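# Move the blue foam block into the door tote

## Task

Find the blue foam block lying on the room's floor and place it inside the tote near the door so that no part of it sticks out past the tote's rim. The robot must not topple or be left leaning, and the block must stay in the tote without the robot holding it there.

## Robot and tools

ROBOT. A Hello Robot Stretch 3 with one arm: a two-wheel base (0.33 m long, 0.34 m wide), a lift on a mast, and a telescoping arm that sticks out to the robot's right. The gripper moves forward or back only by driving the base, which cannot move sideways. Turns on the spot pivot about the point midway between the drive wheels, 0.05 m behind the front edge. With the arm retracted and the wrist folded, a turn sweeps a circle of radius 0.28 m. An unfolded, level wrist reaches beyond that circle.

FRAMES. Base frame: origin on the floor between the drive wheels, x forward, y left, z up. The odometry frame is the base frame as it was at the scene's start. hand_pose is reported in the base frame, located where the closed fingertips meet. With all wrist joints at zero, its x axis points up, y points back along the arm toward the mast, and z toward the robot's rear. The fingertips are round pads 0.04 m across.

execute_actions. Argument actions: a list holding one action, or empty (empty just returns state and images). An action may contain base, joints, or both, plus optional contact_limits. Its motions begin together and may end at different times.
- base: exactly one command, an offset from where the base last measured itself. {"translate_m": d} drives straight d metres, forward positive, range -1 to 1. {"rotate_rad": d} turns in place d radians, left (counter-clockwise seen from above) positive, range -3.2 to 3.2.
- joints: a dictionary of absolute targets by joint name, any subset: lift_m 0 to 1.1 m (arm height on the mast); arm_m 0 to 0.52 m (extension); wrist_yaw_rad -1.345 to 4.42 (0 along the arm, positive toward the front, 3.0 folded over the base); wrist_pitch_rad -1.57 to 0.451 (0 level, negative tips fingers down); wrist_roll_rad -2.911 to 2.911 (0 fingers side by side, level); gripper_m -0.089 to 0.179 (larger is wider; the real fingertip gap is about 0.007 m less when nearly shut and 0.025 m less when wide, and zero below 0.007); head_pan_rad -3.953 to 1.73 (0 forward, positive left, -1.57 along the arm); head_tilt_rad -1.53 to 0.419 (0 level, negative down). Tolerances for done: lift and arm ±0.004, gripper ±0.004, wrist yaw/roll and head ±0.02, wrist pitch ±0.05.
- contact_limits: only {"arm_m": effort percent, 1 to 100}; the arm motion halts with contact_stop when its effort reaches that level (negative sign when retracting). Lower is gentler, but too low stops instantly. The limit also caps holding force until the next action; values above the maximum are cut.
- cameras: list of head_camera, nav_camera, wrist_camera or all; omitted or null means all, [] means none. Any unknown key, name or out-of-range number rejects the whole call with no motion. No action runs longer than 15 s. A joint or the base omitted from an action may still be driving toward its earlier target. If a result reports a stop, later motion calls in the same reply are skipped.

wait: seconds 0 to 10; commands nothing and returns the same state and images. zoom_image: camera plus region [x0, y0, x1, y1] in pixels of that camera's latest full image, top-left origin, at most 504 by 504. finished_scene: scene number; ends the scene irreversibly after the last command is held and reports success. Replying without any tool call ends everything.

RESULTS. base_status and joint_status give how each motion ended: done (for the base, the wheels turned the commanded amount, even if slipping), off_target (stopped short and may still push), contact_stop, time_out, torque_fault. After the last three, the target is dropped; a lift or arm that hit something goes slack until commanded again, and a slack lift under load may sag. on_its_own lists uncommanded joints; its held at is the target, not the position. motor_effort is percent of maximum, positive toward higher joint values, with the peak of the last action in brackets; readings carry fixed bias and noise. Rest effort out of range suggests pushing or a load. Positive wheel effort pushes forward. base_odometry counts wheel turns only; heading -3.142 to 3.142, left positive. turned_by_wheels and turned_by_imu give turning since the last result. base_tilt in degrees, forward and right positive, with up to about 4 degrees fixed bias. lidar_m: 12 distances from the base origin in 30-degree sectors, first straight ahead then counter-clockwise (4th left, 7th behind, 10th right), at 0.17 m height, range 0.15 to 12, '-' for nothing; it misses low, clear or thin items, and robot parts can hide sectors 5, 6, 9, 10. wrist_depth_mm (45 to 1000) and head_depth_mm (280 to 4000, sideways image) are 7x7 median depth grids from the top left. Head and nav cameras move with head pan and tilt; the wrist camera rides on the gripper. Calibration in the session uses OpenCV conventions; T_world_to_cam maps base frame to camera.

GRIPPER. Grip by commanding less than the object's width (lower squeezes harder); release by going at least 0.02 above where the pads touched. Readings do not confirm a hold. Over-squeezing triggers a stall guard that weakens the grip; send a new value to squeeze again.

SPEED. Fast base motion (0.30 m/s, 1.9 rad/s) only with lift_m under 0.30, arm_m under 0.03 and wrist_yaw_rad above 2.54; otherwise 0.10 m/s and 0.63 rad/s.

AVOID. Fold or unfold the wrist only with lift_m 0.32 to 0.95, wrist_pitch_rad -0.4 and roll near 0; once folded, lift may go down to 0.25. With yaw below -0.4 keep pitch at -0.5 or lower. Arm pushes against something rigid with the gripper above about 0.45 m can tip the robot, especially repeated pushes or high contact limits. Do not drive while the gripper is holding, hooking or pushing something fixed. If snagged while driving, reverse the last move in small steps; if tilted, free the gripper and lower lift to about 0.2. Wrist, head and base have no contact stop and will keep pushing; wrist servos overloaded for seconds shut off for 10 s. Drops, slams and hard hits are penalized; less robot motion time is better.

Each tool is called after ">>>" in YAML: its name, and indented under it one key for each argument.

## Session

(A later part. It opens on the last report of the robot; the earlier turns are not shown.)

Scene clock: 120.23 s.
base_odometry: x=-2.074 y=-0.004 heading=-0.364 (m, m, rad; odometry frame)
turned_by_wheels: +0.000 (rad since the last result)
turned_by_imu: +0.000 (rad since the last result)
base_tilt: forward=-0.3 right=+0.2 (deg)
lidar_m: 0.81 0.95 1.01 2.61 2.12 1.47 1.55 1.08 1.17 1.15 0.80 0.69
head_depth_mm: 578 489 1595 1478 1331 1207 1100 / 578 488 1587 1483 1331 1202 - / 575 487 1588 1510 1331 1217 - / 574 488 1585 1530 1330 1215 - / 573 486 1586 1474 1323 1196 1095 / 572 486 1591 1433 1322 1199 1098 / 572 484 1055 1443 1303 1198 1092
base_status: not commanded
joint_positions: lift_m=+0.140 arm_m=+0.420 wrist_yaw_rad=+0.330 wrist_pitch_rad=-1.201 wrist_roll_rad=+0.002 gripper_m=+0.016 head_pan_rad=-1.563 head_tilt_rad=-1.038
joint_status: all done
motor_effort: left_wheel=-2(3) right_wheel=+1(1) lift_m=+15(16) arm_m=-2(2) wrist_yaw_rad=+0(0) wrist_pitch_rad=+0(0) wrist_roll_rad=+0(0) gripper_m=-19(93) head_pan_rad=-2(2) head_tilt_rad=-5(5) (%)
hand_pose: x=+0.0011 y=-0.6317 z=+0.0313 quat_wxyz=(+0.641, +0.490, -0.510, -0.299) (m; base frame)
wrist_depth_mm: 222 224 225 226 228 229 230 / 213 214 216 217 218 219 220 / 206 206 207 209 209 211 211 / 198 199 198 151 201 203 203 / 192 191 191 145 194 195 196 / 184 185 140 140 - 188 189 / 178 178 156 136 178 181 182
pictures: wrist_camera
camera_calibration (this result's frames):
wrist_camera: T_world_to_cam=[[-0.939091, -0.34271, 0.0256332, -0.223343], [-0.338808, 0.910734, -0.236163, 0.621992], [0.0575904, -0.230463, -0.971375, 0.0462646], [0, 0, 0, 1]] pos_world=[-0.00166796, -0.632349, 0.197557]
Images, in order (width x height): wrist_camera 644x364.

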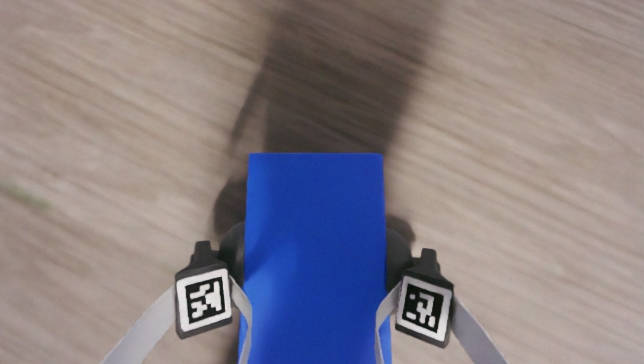

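>>> execute_actions:
  actions:
    - {"joints":{"lift_m":0.293,"arm_m":0.0,"wrist_pitch_rad":-0.4,"wrist_yaw_rad":2.6,"head_pan_rad":0,"head_tilt_rad":-0.8}}
  cameras: ["wrist_camera","nav_camera"]

Scene clock: 135.80 s.
base_odometry: x=-2.074 y=-0.004 heading=-0.364 (m, m, rad; odometry frame)
turned_by_wheels: +0.000 (rad since the last result)
turned_by_imu: +0.000 (rad since the last result)
base_tilt: forward=-0.3 right=+0.1 (deg)
lidar_m: 0.81 0.95 1.01 2.61 2.11 1.46 1.54 1.08 1.17 1.15 0.80 0.69
head_depth_mm: 563 649 758 988 1413 1287 1132 / 779 665 781 946 1188 1289 1132 / 912 714 1207 1041 1354 1293 1138 / 914 715 1233 1042 1420 1294 1135 / 917 715 1234 1044 1411 1296 1133 / 916 717 1234 1045 1408 1292 1134 / 916 717 1235 1045 1411 1296 1134
base_status: not commanded
joint_positions: lift_m=+0.293 arm_m=+0.000 wrist_yaw_rad=+2.598 wrist_pitch_rad=-0.425 wrist_roll_rad=+0.002 gripper_m=+0.016 head_pan_rad=-0.007 head_tilt_rad=-0.804
joint_status: all done
motor_effort: left_wheel=-2(1) right_wheel=+2(2) lift_m=+24(25) arm_m=-2(3) wrist_yaw_rad=+2(4) wrist_pitch_rad=+6(6) wrist_roll_rad=+0(0) gripper_m=-20(19) head_pan_rad=+3(33) head_tilt_rad=+0(12) (%)
hand_pose: x=+0.0943 y=+0.0461 z=+0.3040 quat_wxyz=(+0.329, +0.706, -0.042, +0.625) (m; base frame)
wrist_depth_mm: - - - - 901 973 870 / - - - - 961 - 911 / - - - - 973 921 879 / 759 763 741 151 815 748 698 / 620 630 611 145 653 663 599 / 525 522 140 140 - 552 546 / 451 461 136 135 442 475 472
pictures: nav_camera (sideways: a quarter turn counterclockwise sets it upright), wrist_camera
camera_calibration (this result's frames):
nav_camera: T_world_to_cam=[[0.71054, -0.050176, 0.701865, -0.875119], [-0.061709, -0.998055, -0.00887877, 0.0632688], [0.700945, -0.0370027, -0.712254, 0.889202], [0, 0, 0, 1]] pos_world=[0.00242945, 0.0521385, 1.24812]
wrist_camera: T_world_to_cam=[[0.853902, -0.519423, 0.0324193, -0.0735558], [-0.250646, -0.465041, -0.849066, 0.342108], [0.456101, 0.716894, -0.527291, 0.245667], [0, 0, 0, 1]] pos_world=[0.0365086, -0.0552291, 0.422395]
Images, in order (width x height): nav_camera 672x504, wrist_camera 644x364.

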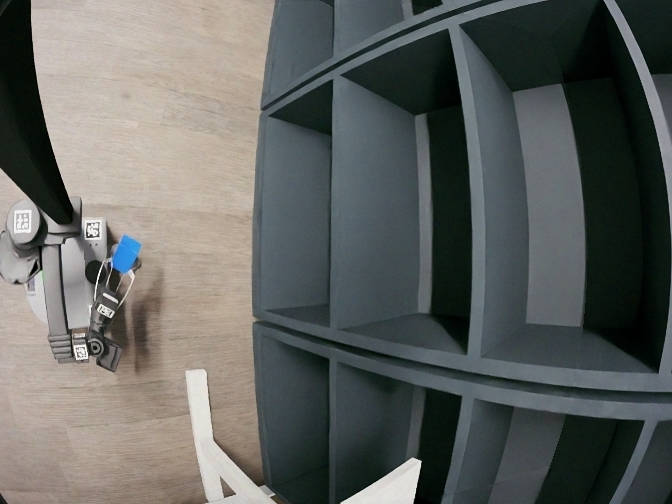

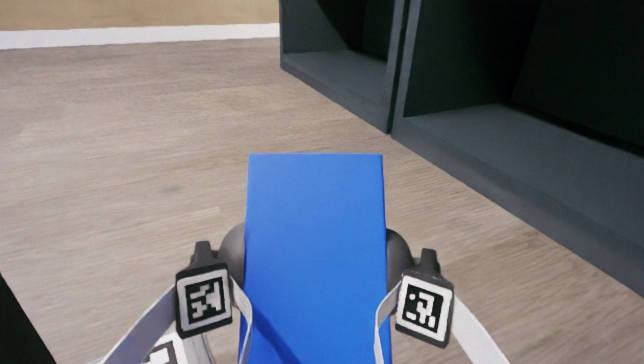

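>>> execute_actions:
  actions:
    - {"base":{"rotate_rad":1.33}}
  cameras: []

>>> execute_actions:
  actions:
    - {"base":{"translate_m":1.0}}
  cameras: ["head_camera"]

Scene clock: 148.87 s.
base_odometry: x=-2.074 y=-0.004 heading=+0.966 (m, m, rad; odometry frame)
turned_by_wheels: +1.330 (rad since the last result)
turned_by_imu: +1.326 (rad since the last result)
base_tilt: forward=-0.3 right=+0.2 (deg)
lidar_m: 1.75 2.62 2.11 1.47 1.91 1.09 1.15 0.80 1.24 0.69 1.13 0.95
head_depth_mm: 1555 1675 1432 1680 1432 1288 1136 / 1541 1670 1960 1737 1497 1288 1133 / 2423 2682 2139 1793 1493 1291 1136 / 2366 2644 2218 1786 1509 1296 1135 / 2300 2604 2221 1788 1510 1295 1136 / 2253 2549 2195 1783 1503 1295 1134 / 2224 2502 2209 1792 1497 1300 1138
base_status: done
joint_positions: lift_m=+0.293 arm_m=+0.000 wrist_yaw_rad=+2.598 wrist_pitch_rad=-0.425 wrist_roll_rad=+0.002 gripper_m=+0.016 head_pan_rad=-0.007 head_tilt_rad=-0.803
joint_status: not commanded
motor_effort: left_wheel=-1(8) right_wheel=+2(11) lift_m=+23(24) arm_m=-2(2) wrist_yaw_rad=+2(2) wrist_pitch_rad=+6(6) wrist_roll_rad=+0(0) gripper_m=-19(19) head_pan_rad=+3(3) head_tilt_rad=+1(1) (%)
hand_pose: x=+0.0943 y=+0.0461 z=+0.3040 quat_wxyz=(+0.329, +0.706, -0.042, +0.625) (m; base frame)
wrist_depth_mm: - - - - - - - / - - - - - - - / - - - - - - - / 760 777 756 151 816 825 843 / 615 626 617 145 658 659 671 / 519 524 140 140 - 548 565 / 448 460 136 135 442 469 474
pictures: none
No camera images: the call's "cameras" was empty. Leave "cameras" out to get every camera's image.

Scene clock: 153.90 s.
base_odometry: x=-1.505 y=+0.818 heading=+0.966 (m, m, rad; odometry frame)
turned_by_wheels: +0.000 (rad since the last result)
turned_by_imu: -0.001 (rad since the last result)
base_tilt: forward=-0.3 right=+0.2 (deg)
lidar_m: 1.63 1.64 1.98 1.73 2.09 1.96 2.13 1.24 0.54 0.53 0.94 0.80
head_depth_mm: 1574 1819 2054 1015 1265 1240 1116 / 1537 1766 2045 1788 1469 1296 1134 / 1493 1714 2000 1780 1499 1295 1140 / 1465 1670 1950 1792 1507 1296 1139 / 1430 1624 1894 1794 1503 1296 1134 / 1396 1585 1843 1800 1504 1294 1136 / 1364 1538 1784 1799 1501 1297 1133
base_status: done
joint_positions: lift_m=+0.293 arm_m=+0.000 wrist_yaw_rad=+2.598 wrist_pitch_rad=-0.424 wrist_roll_rad=+0.002 gripper_m=+0.016 head_pan_rad=-0.007 head_tilt_rad=-0.802
joint_status: not commanded
motor_effort: left_wheel=-2(6) right_wheel=+1(9) lift_m=+23(23) arm_m=-2(2) wrist_yaw_rad=+1(2) wrist_pitch_rad=+6(7) wrist_roll_rad=+0(0) gripper_m=-19(19) head_pan_rad=+3(3) head_tilt_rad=+0(1) (%)
hand_pose: x=+0.0943 y=+0.0462 z=+0.3040 quat_wxyz=(+0.329, +0.706, -0.042, +0.625) (m; base frame)
wrist_depth_mm: - - - - - - - / - - - - - - - / - - - - - - - / 763 791 749 150 816 836 841 / 627 623 606 145 657 670 684 / 519 531 140 140 - 549 556 / 451 464 136 135 442 472 475
pictures: head_camera (sideways: a quarter turn clockwise sets it upright)
camera_calibration (this result's frames):
head_camera: T_world_to_cam=[[-0.708123, 0.0485403, -0.704419, 0.935409], [0.0619792, 0.998056, 0.00646934, -0.00658789], [0.703364, -0.0390782, -0.709755, 0.875834], [0, 0, 0, 1]] pos_world=[0.0467627, -0.00460395, 1.28059]
Images, in order (width x height): head_camera 896x504.

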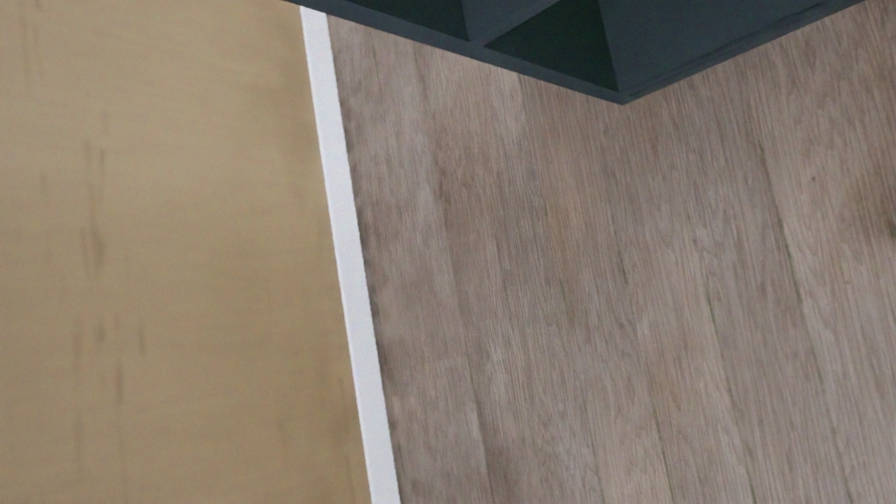

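>>> execute_actions:
  actions:
    - {"base":{"translate_m":1.0},"joints":{"head_pan_rad":-1.3,"head_tilt_rad":-0.65}}
  cameras: ["head_camera"]

Scene clock: 161.43 s.
base_odometry: x=-0.936 y=+1.641 heading=+0.966 (m, m, rad; odometry frame)
turned_by_wheels: +0.000 (rad since the last result)
turned_by_imu: -0.001 (rad since the last result)
base_tilt: forward=-0.4 right=+0.1 (deg)
lidar_m: 0.65 0.65 0.78 1.49 2.28 2.42 2.67 1.22 0.43 0.72 1.16 0.72
head_depth_mm: 2094 2343 2580 2104 1638 1097 1075 / 2100 2342 2572 2112 1692 1403 1194 / 2119 2373 2558 2117 1690 1396 1197 / 2118 2380 2581 2125 1692 1404 1198 / 2145 2389 2628 2121 1690 1411 1195 / 2105 2328 2314 2060 1705 1407 1198 / 1599 1624 1644 1647 1633 1411 1204
base_status: done
joint_positions: lift_m=+0.293 arm_m=+0.000 wrist_yaw_rad=+2.598 wrist_pitch_rad=-0.424 wrist_roll_rad=+0.002 gripper_m=+0.016 head_pan_rad=-1.293 head_tilt_rad=-0.655
joint_status: all done
motor_effort: left_wheel=-2(5) right_wheel=+1(10) lift_m=+23(24) arm_m=-2(2) wrist_yaw_rad=+1(2) wrist_pitch_rad=+6(6) wrist_roll_rad=+0(0) gripper_m=-19(20) head_pan_rad=-2(33) head_tilt_rad=+2(13) (%)
hand_pose: x=+0.0943 y=+0.0462 z=+0.3040 quat_wxyz=(+0.329, +0.706, -0.042, +0.625) (m; base frame)
wrist_depth_mm: - - - 863 681 555 469 / - - - 927 715 583 488 / - - - 936 746 599 511 / 770 770 749 151 738 627 526 / 618 623 611 145 647 636 548 / 518 520 140 140 - 549 537 / 445 466 136 135 443 473 473
pictures: head_camera (sideways: a quarter turn clockwise sets it upright)
camera_calibration (this result's frames):
head_camera: T_world_to_cam=[[-0.121824, 0.586623, -0.800645, 1.05725], [0.97489, 0.222217, 0.0144791, -0.0225864], [0.18641, -0.778776, -0.598964, 0.734876], [0, 0, 0, 1]] pos_world=[0.0138294, -0.0428856, 1.28698]
Images, in order (width x height): head_camera 896x504.

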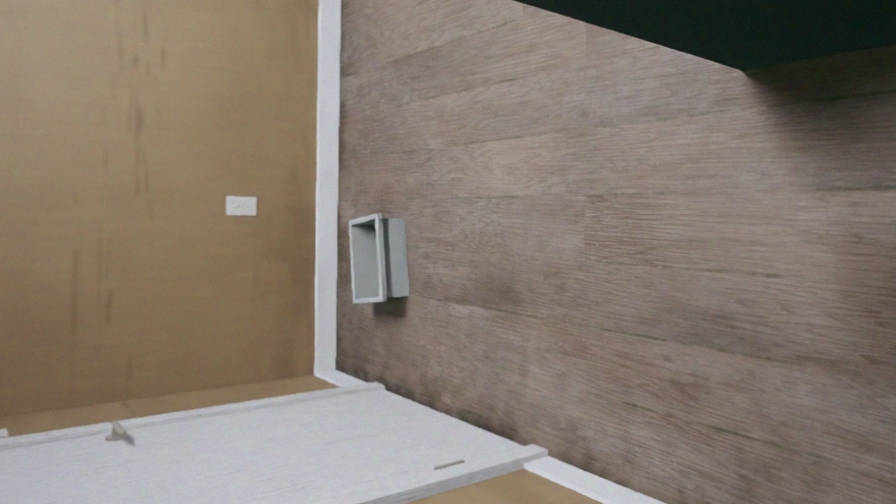

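>>> execute_actions:
  actions:
    - {"base":{"rotate_rad":-1.31},"joints":{"head_pan_rad":0,"head_tilt_rad":-0.85}}
  cameras: ["nav_camera"]

Scene clock: 169.00 s.
base_odometry: x=-0.936 y=+1.641 heading=-0.344 (m, m, rad; odometry frame)
turned_by_wheels: -1.310 (rad since the last result)
turned_by_imu: -1.306 (rad since the last result)
base_tilt: forward=-0.3 right=+0.1 (deg)
lidar_m: 1.90 0.86 0.66 0.65 0.69 1.00 1.85 2.41 2.92 1.22 0.43 0.48
head_depth_mm: 2176 2470 2109 1087 1005 983 1070 / 2205 2459 2073 1735 1465 1253 1122 / 2209 2484 2104 1730 1467 1279 1127 / 2202 2460 2086 1722 1466 1273 1123 / 2212 2480 2089 1727 1464 1274 1127 / 2173 2400 2088 1730 1462 1277 1120 / 1724 1756 1782 1677 1465 1269 1124
base_status: done
joint_positions: lift_m=+0.293 arm_m=+0.000 wrist_yaw_rad=+2.598 wrist_pitch_rad=-0.424 wrist_roll_rad=+0.002 gripper_m=+0.016 head_pan_rad=-0.007 head_tilt_rad=-0.840
joint_status: all done
motor_effort: left_wheel=+2(10) right_wheel=-3(8) lift_m=+23(24) arm_m=-2(2) wrist_yaw_rad=+2(2) wrist_pitch_rad=+6(6) wrist_roll_rad=+0(0) gripper_m=-20(20) head_pan_rad=+3(35) head_tilt_rad=-4(16) (%)
hand_pose: x=+0.0943 y=+0.0462 z=+0.3040 quat_wxyz=(+0.329, +0.706, -0.042, +0.625) (m; base frame)
wrist_depth_mm: 527 573 634 708 793 918 - / 558 605 674 760 871 - - / 593 646 732 819 950 - - / 625 679 717 151 821 826 838 / 612 630 611 145 657 663 663 / 519 530 140 140 - 548 557 / 453 462 136 135 442 475 476
pictures: nav_camera (sideways: a quarter turn counterclockwise sets it upright)
camera_calibration (this result's frames):
nav_camera: T_world_to_cam=[[0.735508, -0.0502898, 0.675647, -0.841106], [-0.0619068, -0.998058, -0.00689594, 0.0606882], [0.674682, -0.0367552, -0.737193, 0.921795], [0, 0, 0, 1]] pos_world=[0.000478342, 0.052152, 1.24825]
Images, in order (width x height): nav_camera 672x504.

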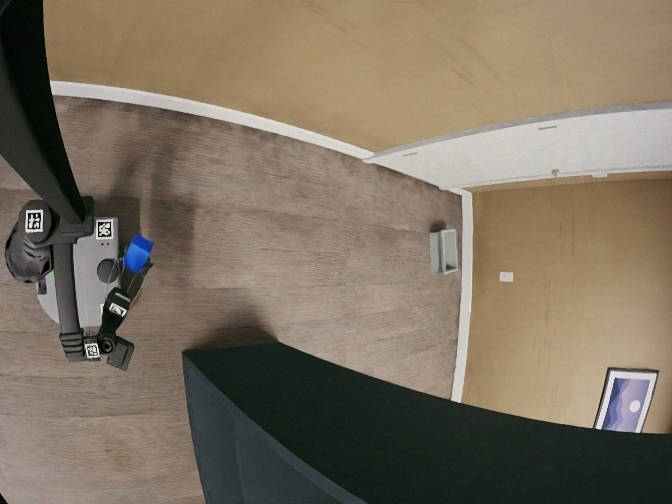

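>>> execute_actions:
  actions:
    - {"base":{"translate_m":1.0}}
  cameras: ["head_camera"]

Scene clock: 177.10 s.
base_odometry: x=+0.005 y=+1.303 heading=-0.344 (m, m, rad; odometry frame)
turned_by_wheels: +0.000 (rad since the last result)
turned_by_imu: -0.001 (rad since the last result)
base_tilt: forward=-0.3 right=+0.2 (deg)
lidar_m: 1.49 0.73 0.58 0.57 0.61 0.88 2.85 0.52 0.46 1.36 1.96 1.52
head_depth_mm: 1288 1491 1748 1723 1459 1273 1122 / 1301 1498 1751 1718 1475 1276 1125 / 1297 1503 1774 1718 1475 1278 1124 / 1307 1509 1773 1637 1464 1273 1120 / 1313 1512 1783 1679 1469 1272 1126 / 1315 1516 1793 1726 1469 1273 1125 / 1317 1489 1613 1579 1432 1271 1125
base_status: done
joint_positions: lift_m=+0.293 arm_m=+0.000 wrist_yaw_rad=+2.599 wrist_pitch_rad=-0.424 wrist_roll_rad=+0.002 gripper_m=+0.016 head_pan_rad=-0.007 head_tilt_rad=-0.840
joint_status: not commanded
motor_effort: left_wheel=+2(9) right_wheel=-2(4) lift_m=+23(23) arm_m=-2(2) wrist_yaw_rad=+2(2) wrist_pitch_rad=+6(6) wrist_roll_rad=+0(0) gripper_m=-19(19) head_pan_rad=+3(3) head_tilt_rad=-5(4) (%)
hand_pose: x=+0.0943 y=+0.0462 z=+0.3040 quat_wxyz=(+0.329, +0.706, -0.042, +0.625) (m; base frame)
wrist_depth_mm: 471 515 570 611 686 794 938 / 497 541 597 659 752 859 - / 527 584 647 723 829 987 - / 553 614 669 151 820 825 847 / 578 625 617 145 653 659 665 / 521 526 140 140 - 554 553 / 452 463 136 135 441 474 471
pictures: head_camera (sideways: a quarter turn clockwise sets it upright)
camera_calibration (this result's frames):
head_camera: T_world_to_cam=[[-0.734339, 0.0487574, -0.677029, 0.899877], [0.0622353, 0.998052, 0.00437287, -0.00385981], [0.675923, -0.038924, -0.735943, 0.91006], [0, 0, 0, 1]] pos_world=[0.045924, -0.00460021, 1.27901]
Images, in order (width x height): head_camera 896x504.

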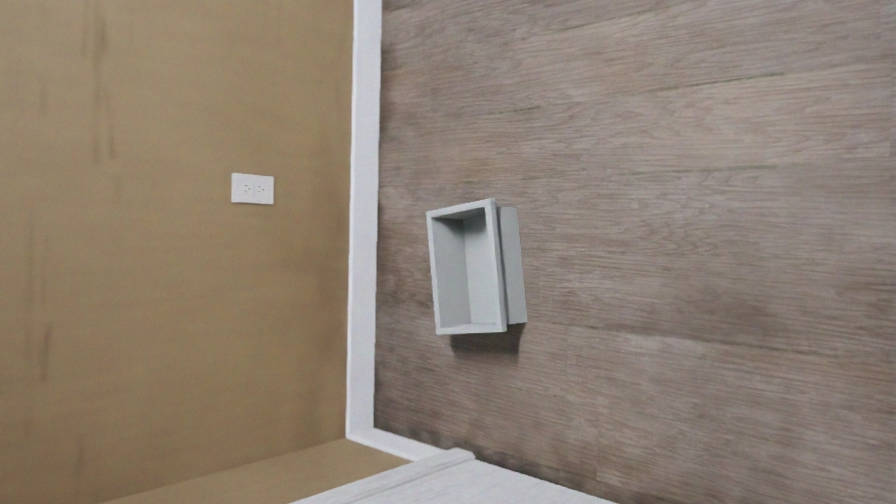

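>>> execute_actions:
  actions:
    - {"base":{"translate_m":0.65}}
  cameras: []

>>> execute_actions:
  actions:
    - {"base":{"rotate_rad":1.57},"joints":{"lift_m":0.33,"wrist_yaw_rad":0.0,"arm_m":0.19,"head_pan_rad":-1.57,"head_tilt_rad":-1.2}}
  cameras: ["head_camera"]

>>> execute_actions:
  actions:
    - {"joints":{"lift_m":0.29,"wrist_pitch_rad":-1.2}}
  cameras: ["head_camera","wrist_camera"]

Scene clock: 191.93 s.
base_odometry: x=+0.617 y=+1.084 heading=-0.344 (m, m, rad; odometry frame)
turned_by_wheels: +0.000 (rad since the last result)
turned_by_imu: +0.000 (rad since the last result)
base_tilt: forward=-0.3 right=+0.2 (deg)
lidar_m: 0.84 0.66 0.51 0.50 0.53 0.80 1.34 0.99 1.38 2.55 1.10 0.85
head_depth_mm: 711 819 965 1170 1403 1275 1124 / 711 820 968 1176 1402 1269 1122 / 713 821 972 1182 1405 1251 1109 / 718 825 972 1190 1408 1221 1106 / 719 830 984 1193 1416 1274 1105 / 720 833 984 1197 1427 1271 1127 / 721 836 988 1208 1393 1278 1123
base_status: done
joint_positions: lift_m=+0.293 arm_m=+0.000 wrist_yaw_rad=+2.599 wrist_pitch_rad=-0.424 wrist_roll_rad=+0.002 gripper_m=+0.016 head_pan_rad=-0.007 head_tilt_rad=-0.840
joint_status: not commanded
motor_effort: left_wheel=+1(9) right_wheel=-2(7) lift_m=+24(23) arm_m=-2(1) wrist_yaw_rad=+2(1) wrist_pitch_rad=+6(6) wrist_roll_rad=+0(0) gripper_m=-20(19) head_pan_rad=+3(3) head_tilt_rad=-4(4) (%)
hand_pose: x=+0.0943 y=+0.0462 z=+0.3040 quat_wxyz=(+0.329, +0.706, -0.042, +0.625) (m; base frame)
wrist_depth_mm: 420 455 502 564 634 755 657 / 447 484 536 606 712 794 681 / 470 513 578 655 799 840 694 / 500 552 596 151 782 811 704 / 534 582 604 145 665 669 662 / 522 525 140 140 - 491 432 / 451 465 136 136 404 453 426
pictures: none
No camera images: the call's "cameras" was empty. Leave "cameras" out to get every camera's image.

Scene clock: 195.23 s.
base_odometry: x=+0.617 y=+1.084 heading=+1.226 (m, m, rad; odometry frame)
turned_by_wheels: +1.570 (rad since the last result)
turned_by_imu: +1.571 (rad since the last result)
base_tilt: forward=-0.3 right=+0.1 (deg)
lidar_m: 0.50 0.53 0.80 1.34 1.12 1.36 2.58 1.11 0.85 0.84 0.66 0.51
head_depth_mm: 861 1071 1394 1383 1278 1189 - / 865 1071 1398 1380 1276 1207 - / 872 1088 1417 1404 1287 - - / 875 1097 1334 1351 1267 - - / 881 1101 1432 1369 1251 1174 1099 / 885 1106 1431 1364 1269 1173 1100 / 887 1115 1397 1352 1257 1174 1101
base_status: done
joint_positions: lift_m=+0.330 arm_m=+0.190 wrist_yaw_rad=+0.002 wrist_pitch_rad=-0.424 wrist_roll_rad=+0.002 gripper_m=+0.016 head_pan_rad=-1.563 head_tilt_rad=-1.185
joint_status: all done
motor_effort: left_wheel=-2(7) right_wheel=+1(7) lift_m=+23(23) arm_m=+2(1) wrist_yaw_rad=-1(3) wrist_pitch_rad=+6(7) wrist_roll_rad=+0(0) gripper_m=-20(20) head_pan_rad=-2(32) head_tilt_rad=-6(25) (%)
hand_pose: x=-0.0211 y=-0.5584 z=+0.3411 quat_wxyz=(+0.691, +0.149, -0.692, -0.149) (m; base frame)
wrist_depth_mm: 389 380 370 362 355 345 338 / 422 409 399 391 384 370 362 / 459 449 436 421 414 405 391 / 509 486 469 150 444 438 421 / 548 533 503 145 479 476 465 / 553 563 140 140 - 509 493 / 484 488 303 135 479 517 520
pictures: head_camera (sideways: a quarter turn clockwise sets it upright)
camera_calibration (this result's frames):
head_camera: T_world_to_cam=[[0.0365959, 0.920725, -0.388493, 0.51929], [0.998841, -0.0458647, -0.0146085, 0.0151362], [-0.0312685, -0.387508, -0.921336, 1.15536], [0, 0, 0, 1]] pos_world=[0.00200383, -0.0297183, 1.26644]
Images, in order (width x height): head_camera 896x504.

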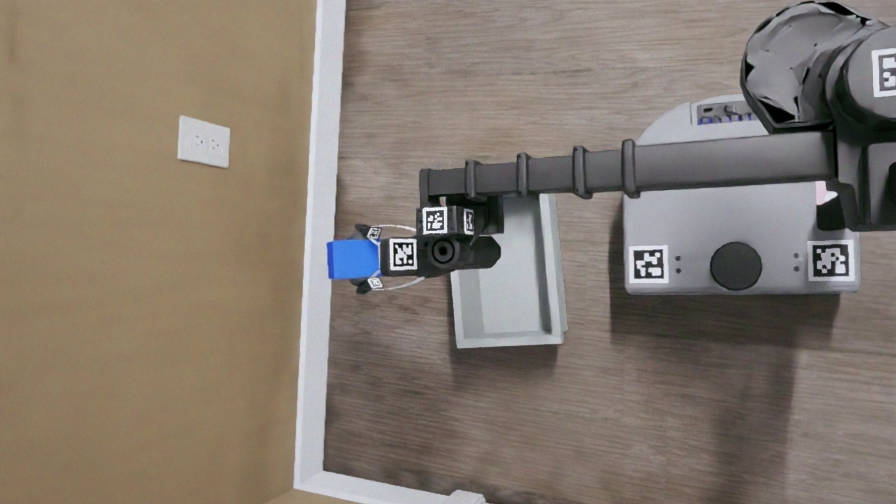

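Scene clock: 196.47 s.
base_odometry: x=+0.617 y=+1.084 heading=+1.226 (m, m, rad; odometry frame)
turned_by_wheels: +0.000 (rad since the last result)
turned_by_imu: +0.000 (rad since the last result)
base_tilt: forward=-0.3 right=+0.1 (deg)
lidar_m: 0.50 0.53 0.80 1.35 1.13 1.38 2.58 1.11 0.85 0.37 0.66 0.51
head_depth_mm: 861 1071 1401 1380 1271 1186 1102 / 865 1075 1410 1372 1271 1211 - / 870 1087 1417 1387 1286 - - / 876 1093 1426 1397 1270 - - / 883 1104 1433 1364 1249 1181 1100 / 884 1102 1428 1366 1263 1174 1103 / 889 1114 1396 1358 1263 1173 1096
base_status: not commanded
joint_positions: lift_m=+0.290 arm_m=+0.190 wrist_yaw_rad=+0.002 wrist_pitch_rad=-1.201 wrist_roll_rad=+0.002 gripper_m=+0.016 head_pan_rad=-1.563 head_tilt_rad=-1.185
joint_status: all done
motor_effort: left_wheel=-2(2) right_wheel=+1(1) lift_m=+16(20) arm_m=+2(2) wrist_yaw_rad=-2(2) wrist_pitch_rad=+0(6) wrist_roll_rad=+0(0) gripper_m=-19(20) head_pan_rad=-3(2) head_tilt_rad=-5(6) (%)
hand_pose: x=-0.0215 y=-0.4050 z=+0.1813 quat_wxyz=(+0.583, +0.400, -0.583, -0.400) (m; base frame)
wrist_depth_mm: 395 398 399 399 403 406 405 / 381 380 382 385 386 391 392 / 364 367 365 368 370 375 377 / 346 252 255 151 294 269 358 / 336 286 333 145 330 252 343 / 221 268 140 140 - 252 336 / 209 263 223 135 304 219 322
pictures: head_camera (sideways: a quarter turn clockwise sets it upright), wrist_camera
camera_calibration (this result's frames):
head_camera: T_world_to_cam=[[0.0365958, 0.920725, -0.388493, 0.51929], [0.998841, -0.0458646, -0.0146085, 0.0151362], [-0.0312685, -0.387508, -0.921336, 1.15536], [0, 0, 0, 1]] pos_world=[0.00200383, -0.0297183, 1.26644]
wrist_camera: T_world_to_cam=[[-0.999436, -0.0217041, 0.0256394, -0.0420504], [-0.0271578, 0.971269, -0.236428, 0.474574], [-0.0197713, -0.236991, -0.971311, 0.241193], [0, 0, 0, 1]] pos_world=[-0.0243696, -0.404691, 0.347555]
Images, in order (width x height): head_camera 896x504, wrist_camera 644x364.

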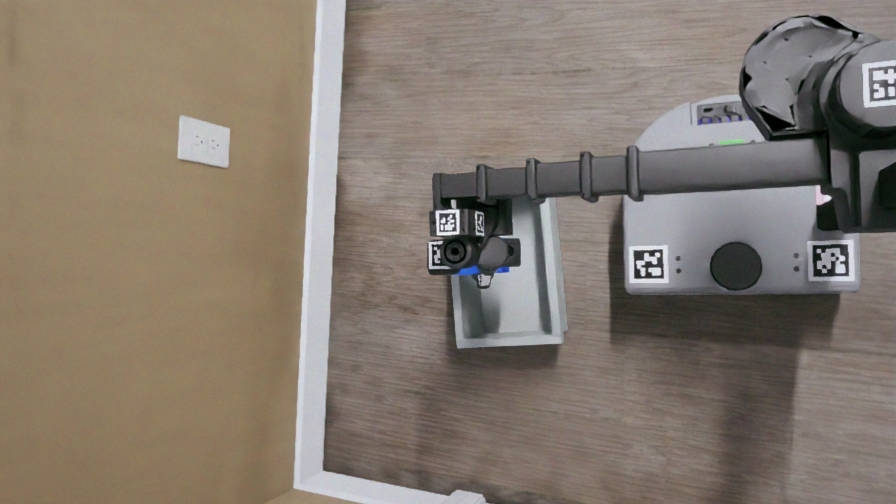

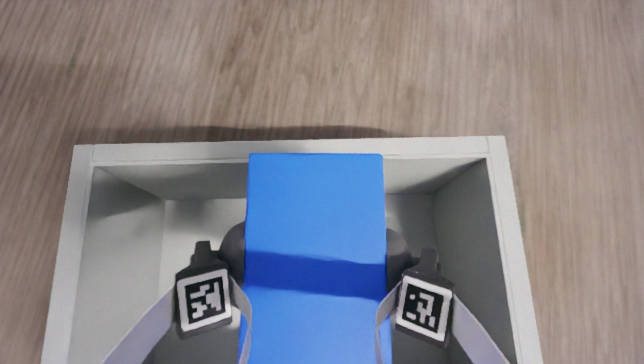

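>>> execute_actions:
  actions:
    - {"joints":{"lift_m":0.151,"arm_m":0.178}}
  cameras: ["head_camera","wrist_camera"]

Scene clock: 203.70 s.
base_odometry: x=+0.617 y=+1.084 heading=+1.226 (m, m, rad; odometry frame)
turned_by_wheels: +0.000 (rad since the last result)
turned_by_imu: +0.000 (rad since the last result)
base_tilt: forward=-0.4 right=+0.2 (deg)
lidar_m: 0.50 0.53 0.80 1.35 1.12 1.37 2.58 1.11 0.86 0.84 0.66 0.51
head_depth_mm: 861 1068 1395 1379 1282 1186 1114 / 867 1074 1398 1376 1273 1202 - / 872 1085 1411 1380 1268 - - / 877 1094 1429 1390 1261 - - / 884 1100 1429 1365 1254 1175 1106 / 885 1107 1426 1363 1263 1179 1102 / 890 1115 1396 1352 1260 1176 1098
base_status: not commanded
joint_positions: lift_m=+0.151 arm_m=+0.178 wrist_yaw_rad=+0.002 wrist_pitch_rad=-1.202 wrist_roll_rad=+0.002 gripper_m=+0.016 head_pan_rad=-1.563 head_tilt_rad=-1.185
joint_status: all done
motor_effort: left_wheel=-1(1) right_wheel=+1(1) lift_m=+16(16) arm_m=-2(1) wrist_yaw_rad=-2(2) wrist_pitch_rad=+0(0) wrist_roll_rad=+0(0) gripper_m=-19(19) head_pan_rad=-2(3) head_tilt_rad=-6(6) (%)
hand_pose: x=-0.0215 y=-0.3931 z=+0.0422 quat_wxyz=(+0.583, +0.400, -0.583, -0.400) (m; base frame)
wrist_depth_mm: 120 120 122 124 125 126 127 / 150 152 154 157 159 161 145 / 189 206 211 214 215 202 146 / 201 208 208 151 210 209 146 / 197 200 199 145 203 202 147 / 191 193 139 140 - 195 148 / 186 186 160 135 186 189 148
pictures: head_camera (sideways: a quarter turn clockwise sets it upright), wrist_camera
camera_calibration (this result's frames):
head_camera: T_world_to_cam=[[0.0365956, 0.920725, -0.388493, 0.51929], [0.998841, -0.0458643, -0.0146085, 0.0151362], [-0.0312684, -0.387508, -0.921336, 1.15536], [0, 0, 0, 1]] pos_world=[0.00200384, -0.0297183, 1.26644]
wrist_camera: T_world_to_cam=[[-0.999436, -0.021741, 0.0256097, -0.0382394], [-0.027157, 0.971621, -0.234977, 0.430187], [-0.0197743, -0.23554, -0.971663, 0.109498], [0, 0, 0, 1]] pos_world=[-0.02437, -0.393019, 0.208458]
Images, in order (width x height): head_camera 896x504, wrist_camera 644x364.

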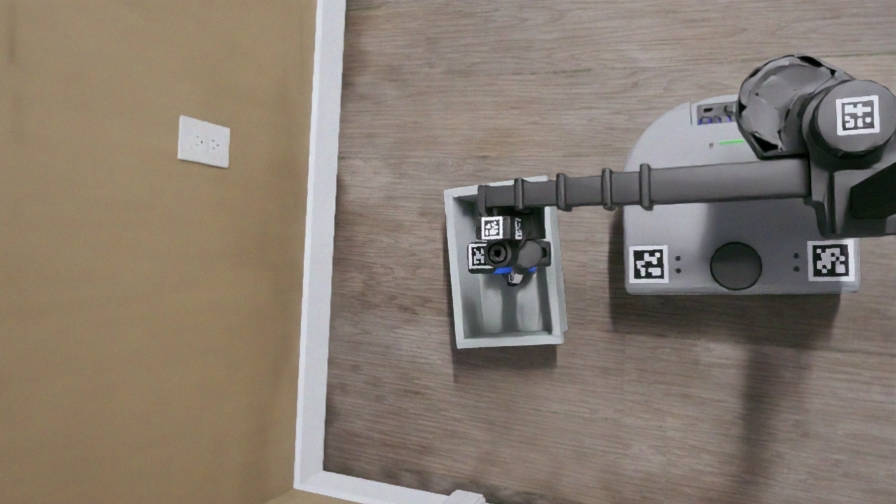

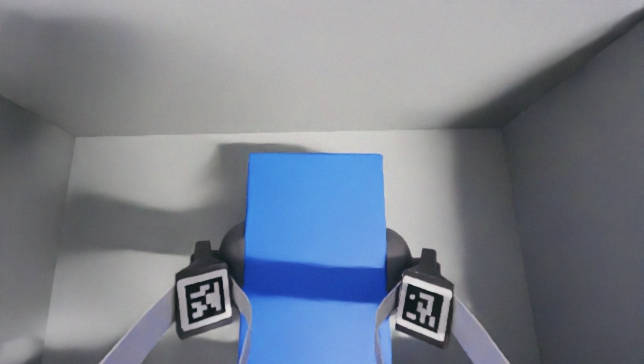

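>>> execute_actions:
  actions:
    - {"joints":{"lift_m":0.142,"gripper_m":0.11}}
  cameras: ["wrist_camera"]

>>> execute_actions:
  actions:
    - {"joints":{"lift_m":0.27}}
  cameras: ["wrist_camera","head_camera"]

Scene clock: 209.00 s.
base_odometry: x=+0.617 y=+1.084 heading=+1.226 (m, m, rad; odometry frame)
turned_by_wheels: +0.000 (rad since the last result)
turned_by_imu: +0.000 (rad since the last result)
base_tilt: forward=-0.3 right=+0.1 (deg)
lidar_m: 0.50 0.53 0.80 1.34 1.12 1.37 2.57 1.11 0.85 0.84 0.66 0.51
head_depth_mm: 861 1073 1396 1376 1284 1186 1105 / 865 1080 1406 1372 1270 1202 - / 871 1087 1411 1372 1272 - - / 876 1094 1429 1379 1254 - - / 883 1103 1433 1366 1254 1178 1104 / 885 1111 1429 1363 1266 1179 1098 / 889 1113 1397 1353 1254 1175 1098
base_status: not commanded
joint_positions: lift_m=+0.142 arm_m=+0.178 wrist_yaw_rad=+0.002 wrist_pitch_rad=-1.202 wrist_roll_rad=+0.002 gripper_m=+0.110 head_pan_rad=-1.563 head_tilt_rad=-1.185
joint_status: all done
motor_effort: left_wheel=-1(2) right_wheel=+1(1) lift_m=+16(15) arm_m=-1(2) wrist_yaw_rad=-2(1) wrist_pitch_rad=+0(0) wrist_roll_rad=+0(0) gripper_m=+0(79) head_pan_rad=-2(2) head_tilt_rad=-6(6) (%)
hand_pose: x=-0.0215 y=-0.3931 z=+0.0332 quat_wxyz=(+0.583, +0.400, -0.583, -0.400) (m; base frame)
wrist_depth_mm: 119 120 122 124 125 126 127 / 150 152 155 157 159 161 145 / 190 203 205 205 206 201 146 / 195 199 198 154 200 200 146 / 189 191 190 148 194 193 147 / 184 - 182 143 186 188 147 / 179 177 176 138 179 180 148
pictures: wrist_camera
camera_calibration (this result's frames):
wrist_camera: T_world_to_cam=[[-0.999436, -0.0217416, 0.0256085, -0.0380085], [-0.0271562, 0.971636, -0.234919, 0.428056], [-0.0197746, -0.235482, -0.971678, 0.100771], [0, 0, 0, 1]] pos_world=[-0.02437, -0.393012, 0.199448]
Images, in order (width x height): wrist_camera 644x364.

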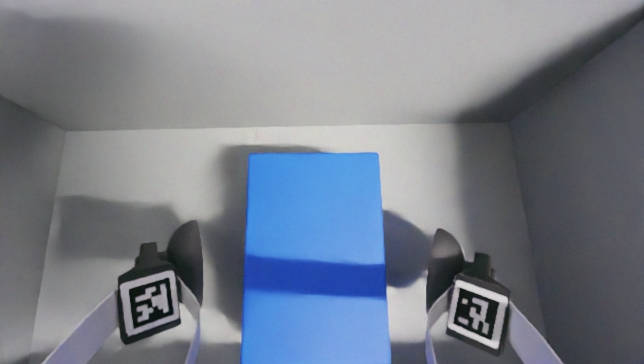

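Scene clock: 211.00 s.
base_odometry: x=+0.617 y=+1.084 heading=+1.226 (m, m, rad; odometry frame)
turned_by_wheels: +0.000 (rad since the last result)
turned_by_imu: +0.000 (rad since the last result)
base_tilt: forward=-0.3 right=+0.2 (deg)
lidar_m: 0.50 0.53 0.80 1.35 1.13 1.37 2.58 1.11 0.85 0.84 0.66 0.51
head_depth_mm: 859 1072 1393 1380 1272 1190 1103 / 866 1076 1402 1377 1270 1207 - / 872 1087 1411 1387 1282 - - / 875 1092 1432 1388 1264 - - / 878 1103 1433 1364 1252 1176 1104 / 887 1109 1432 1359 1259 1174 1101 / 889 1115 1397 1355 1257 1177 1095
base_status: not commanded
joint_positions: lift_m=+0.270 arm_m=+0.178 wrist_yaw_rad=+0.002 wrist_pitch_rad=-1.202 wrist_roll_rad=+0.002 gripper_m=+0.110 head_pan_rad=-1.563 head_tilt_rad=-1.185
joint_status: all done
motor_effort: left_wheel=-2(1) right_wheel=+1(1) lift_m=+23(24) arm_m=-2(2) wrist_yaw_rad=-2(3) wrist_pitch_rad=+0(0) wrist_roll_rad=+0(0) gripper_m=+0(0) head_pan_rad=-2(2) head_tilt_rad=-5(6) (%)
hand_pose: x=-0.0215 y=-0.3931 z=+0.1608 quat_wxyz=(+0.583, +0.400, -0.583, -0.400) (m; base frame)
wrist_depth_mm: 373 374 375 375 384 381 382 / 355 357 359 363 362 363 364 / 338 221 227 232 224 226 353 / 222 268 324 327 330 233 339 / 209 267 317 275 317 233 327 / 196 - 307 264 310 201 315 / 192 291 295 294 298 221 304
pictures: head_camera (sideways: a quarter turn clockwise sets it upright), wrist_camera
camera_calibration (this result's frames):
head_camera: T_world_to_cam=[[0.0365958, 0.920725, -0.388493, 0.51929], [0.998841, -0.0458646, -0.0146085, 0.0151362], [-0.0312685, -0.387508, -0.921336, 1.15536], [0, 0, 0, 1]] pos_world=[0.00200383, -0.0297183, 1.26644]
wrist_camera: T_world_to_cam=[[-0.999436, -0.0217417, 0.0256085, -0.0412752], [-0.0271563, 0.971636, -0.234919, 0.45802], [-0.0197746, -0.235481, -0.971678, 0.224718], [0, 0, 0, 1]] pos_world=[-0.02437, -0.393009, 0.327008]
Images, in order (width x height): head_camera 896x504, wrist_camera 644x364.

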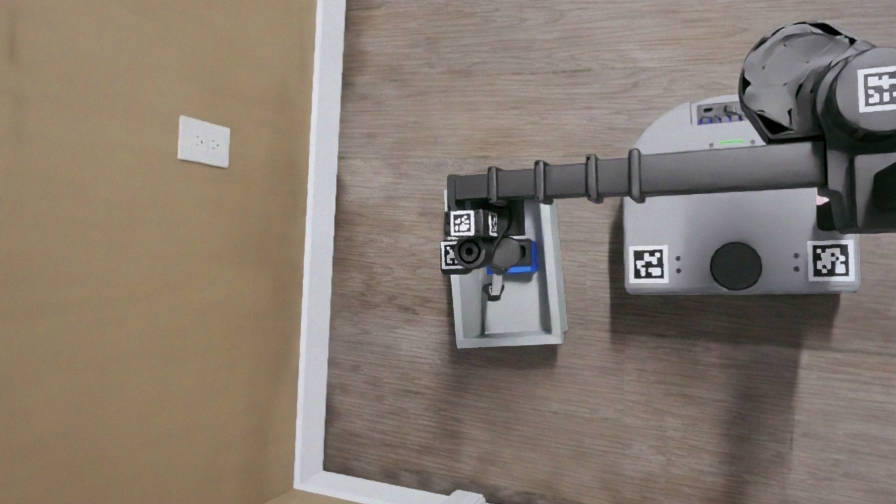

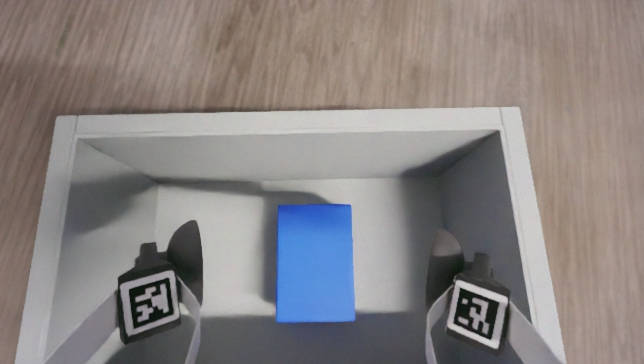

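>>> finished_scene:
  scene: 1

The scene is finished: the task was done.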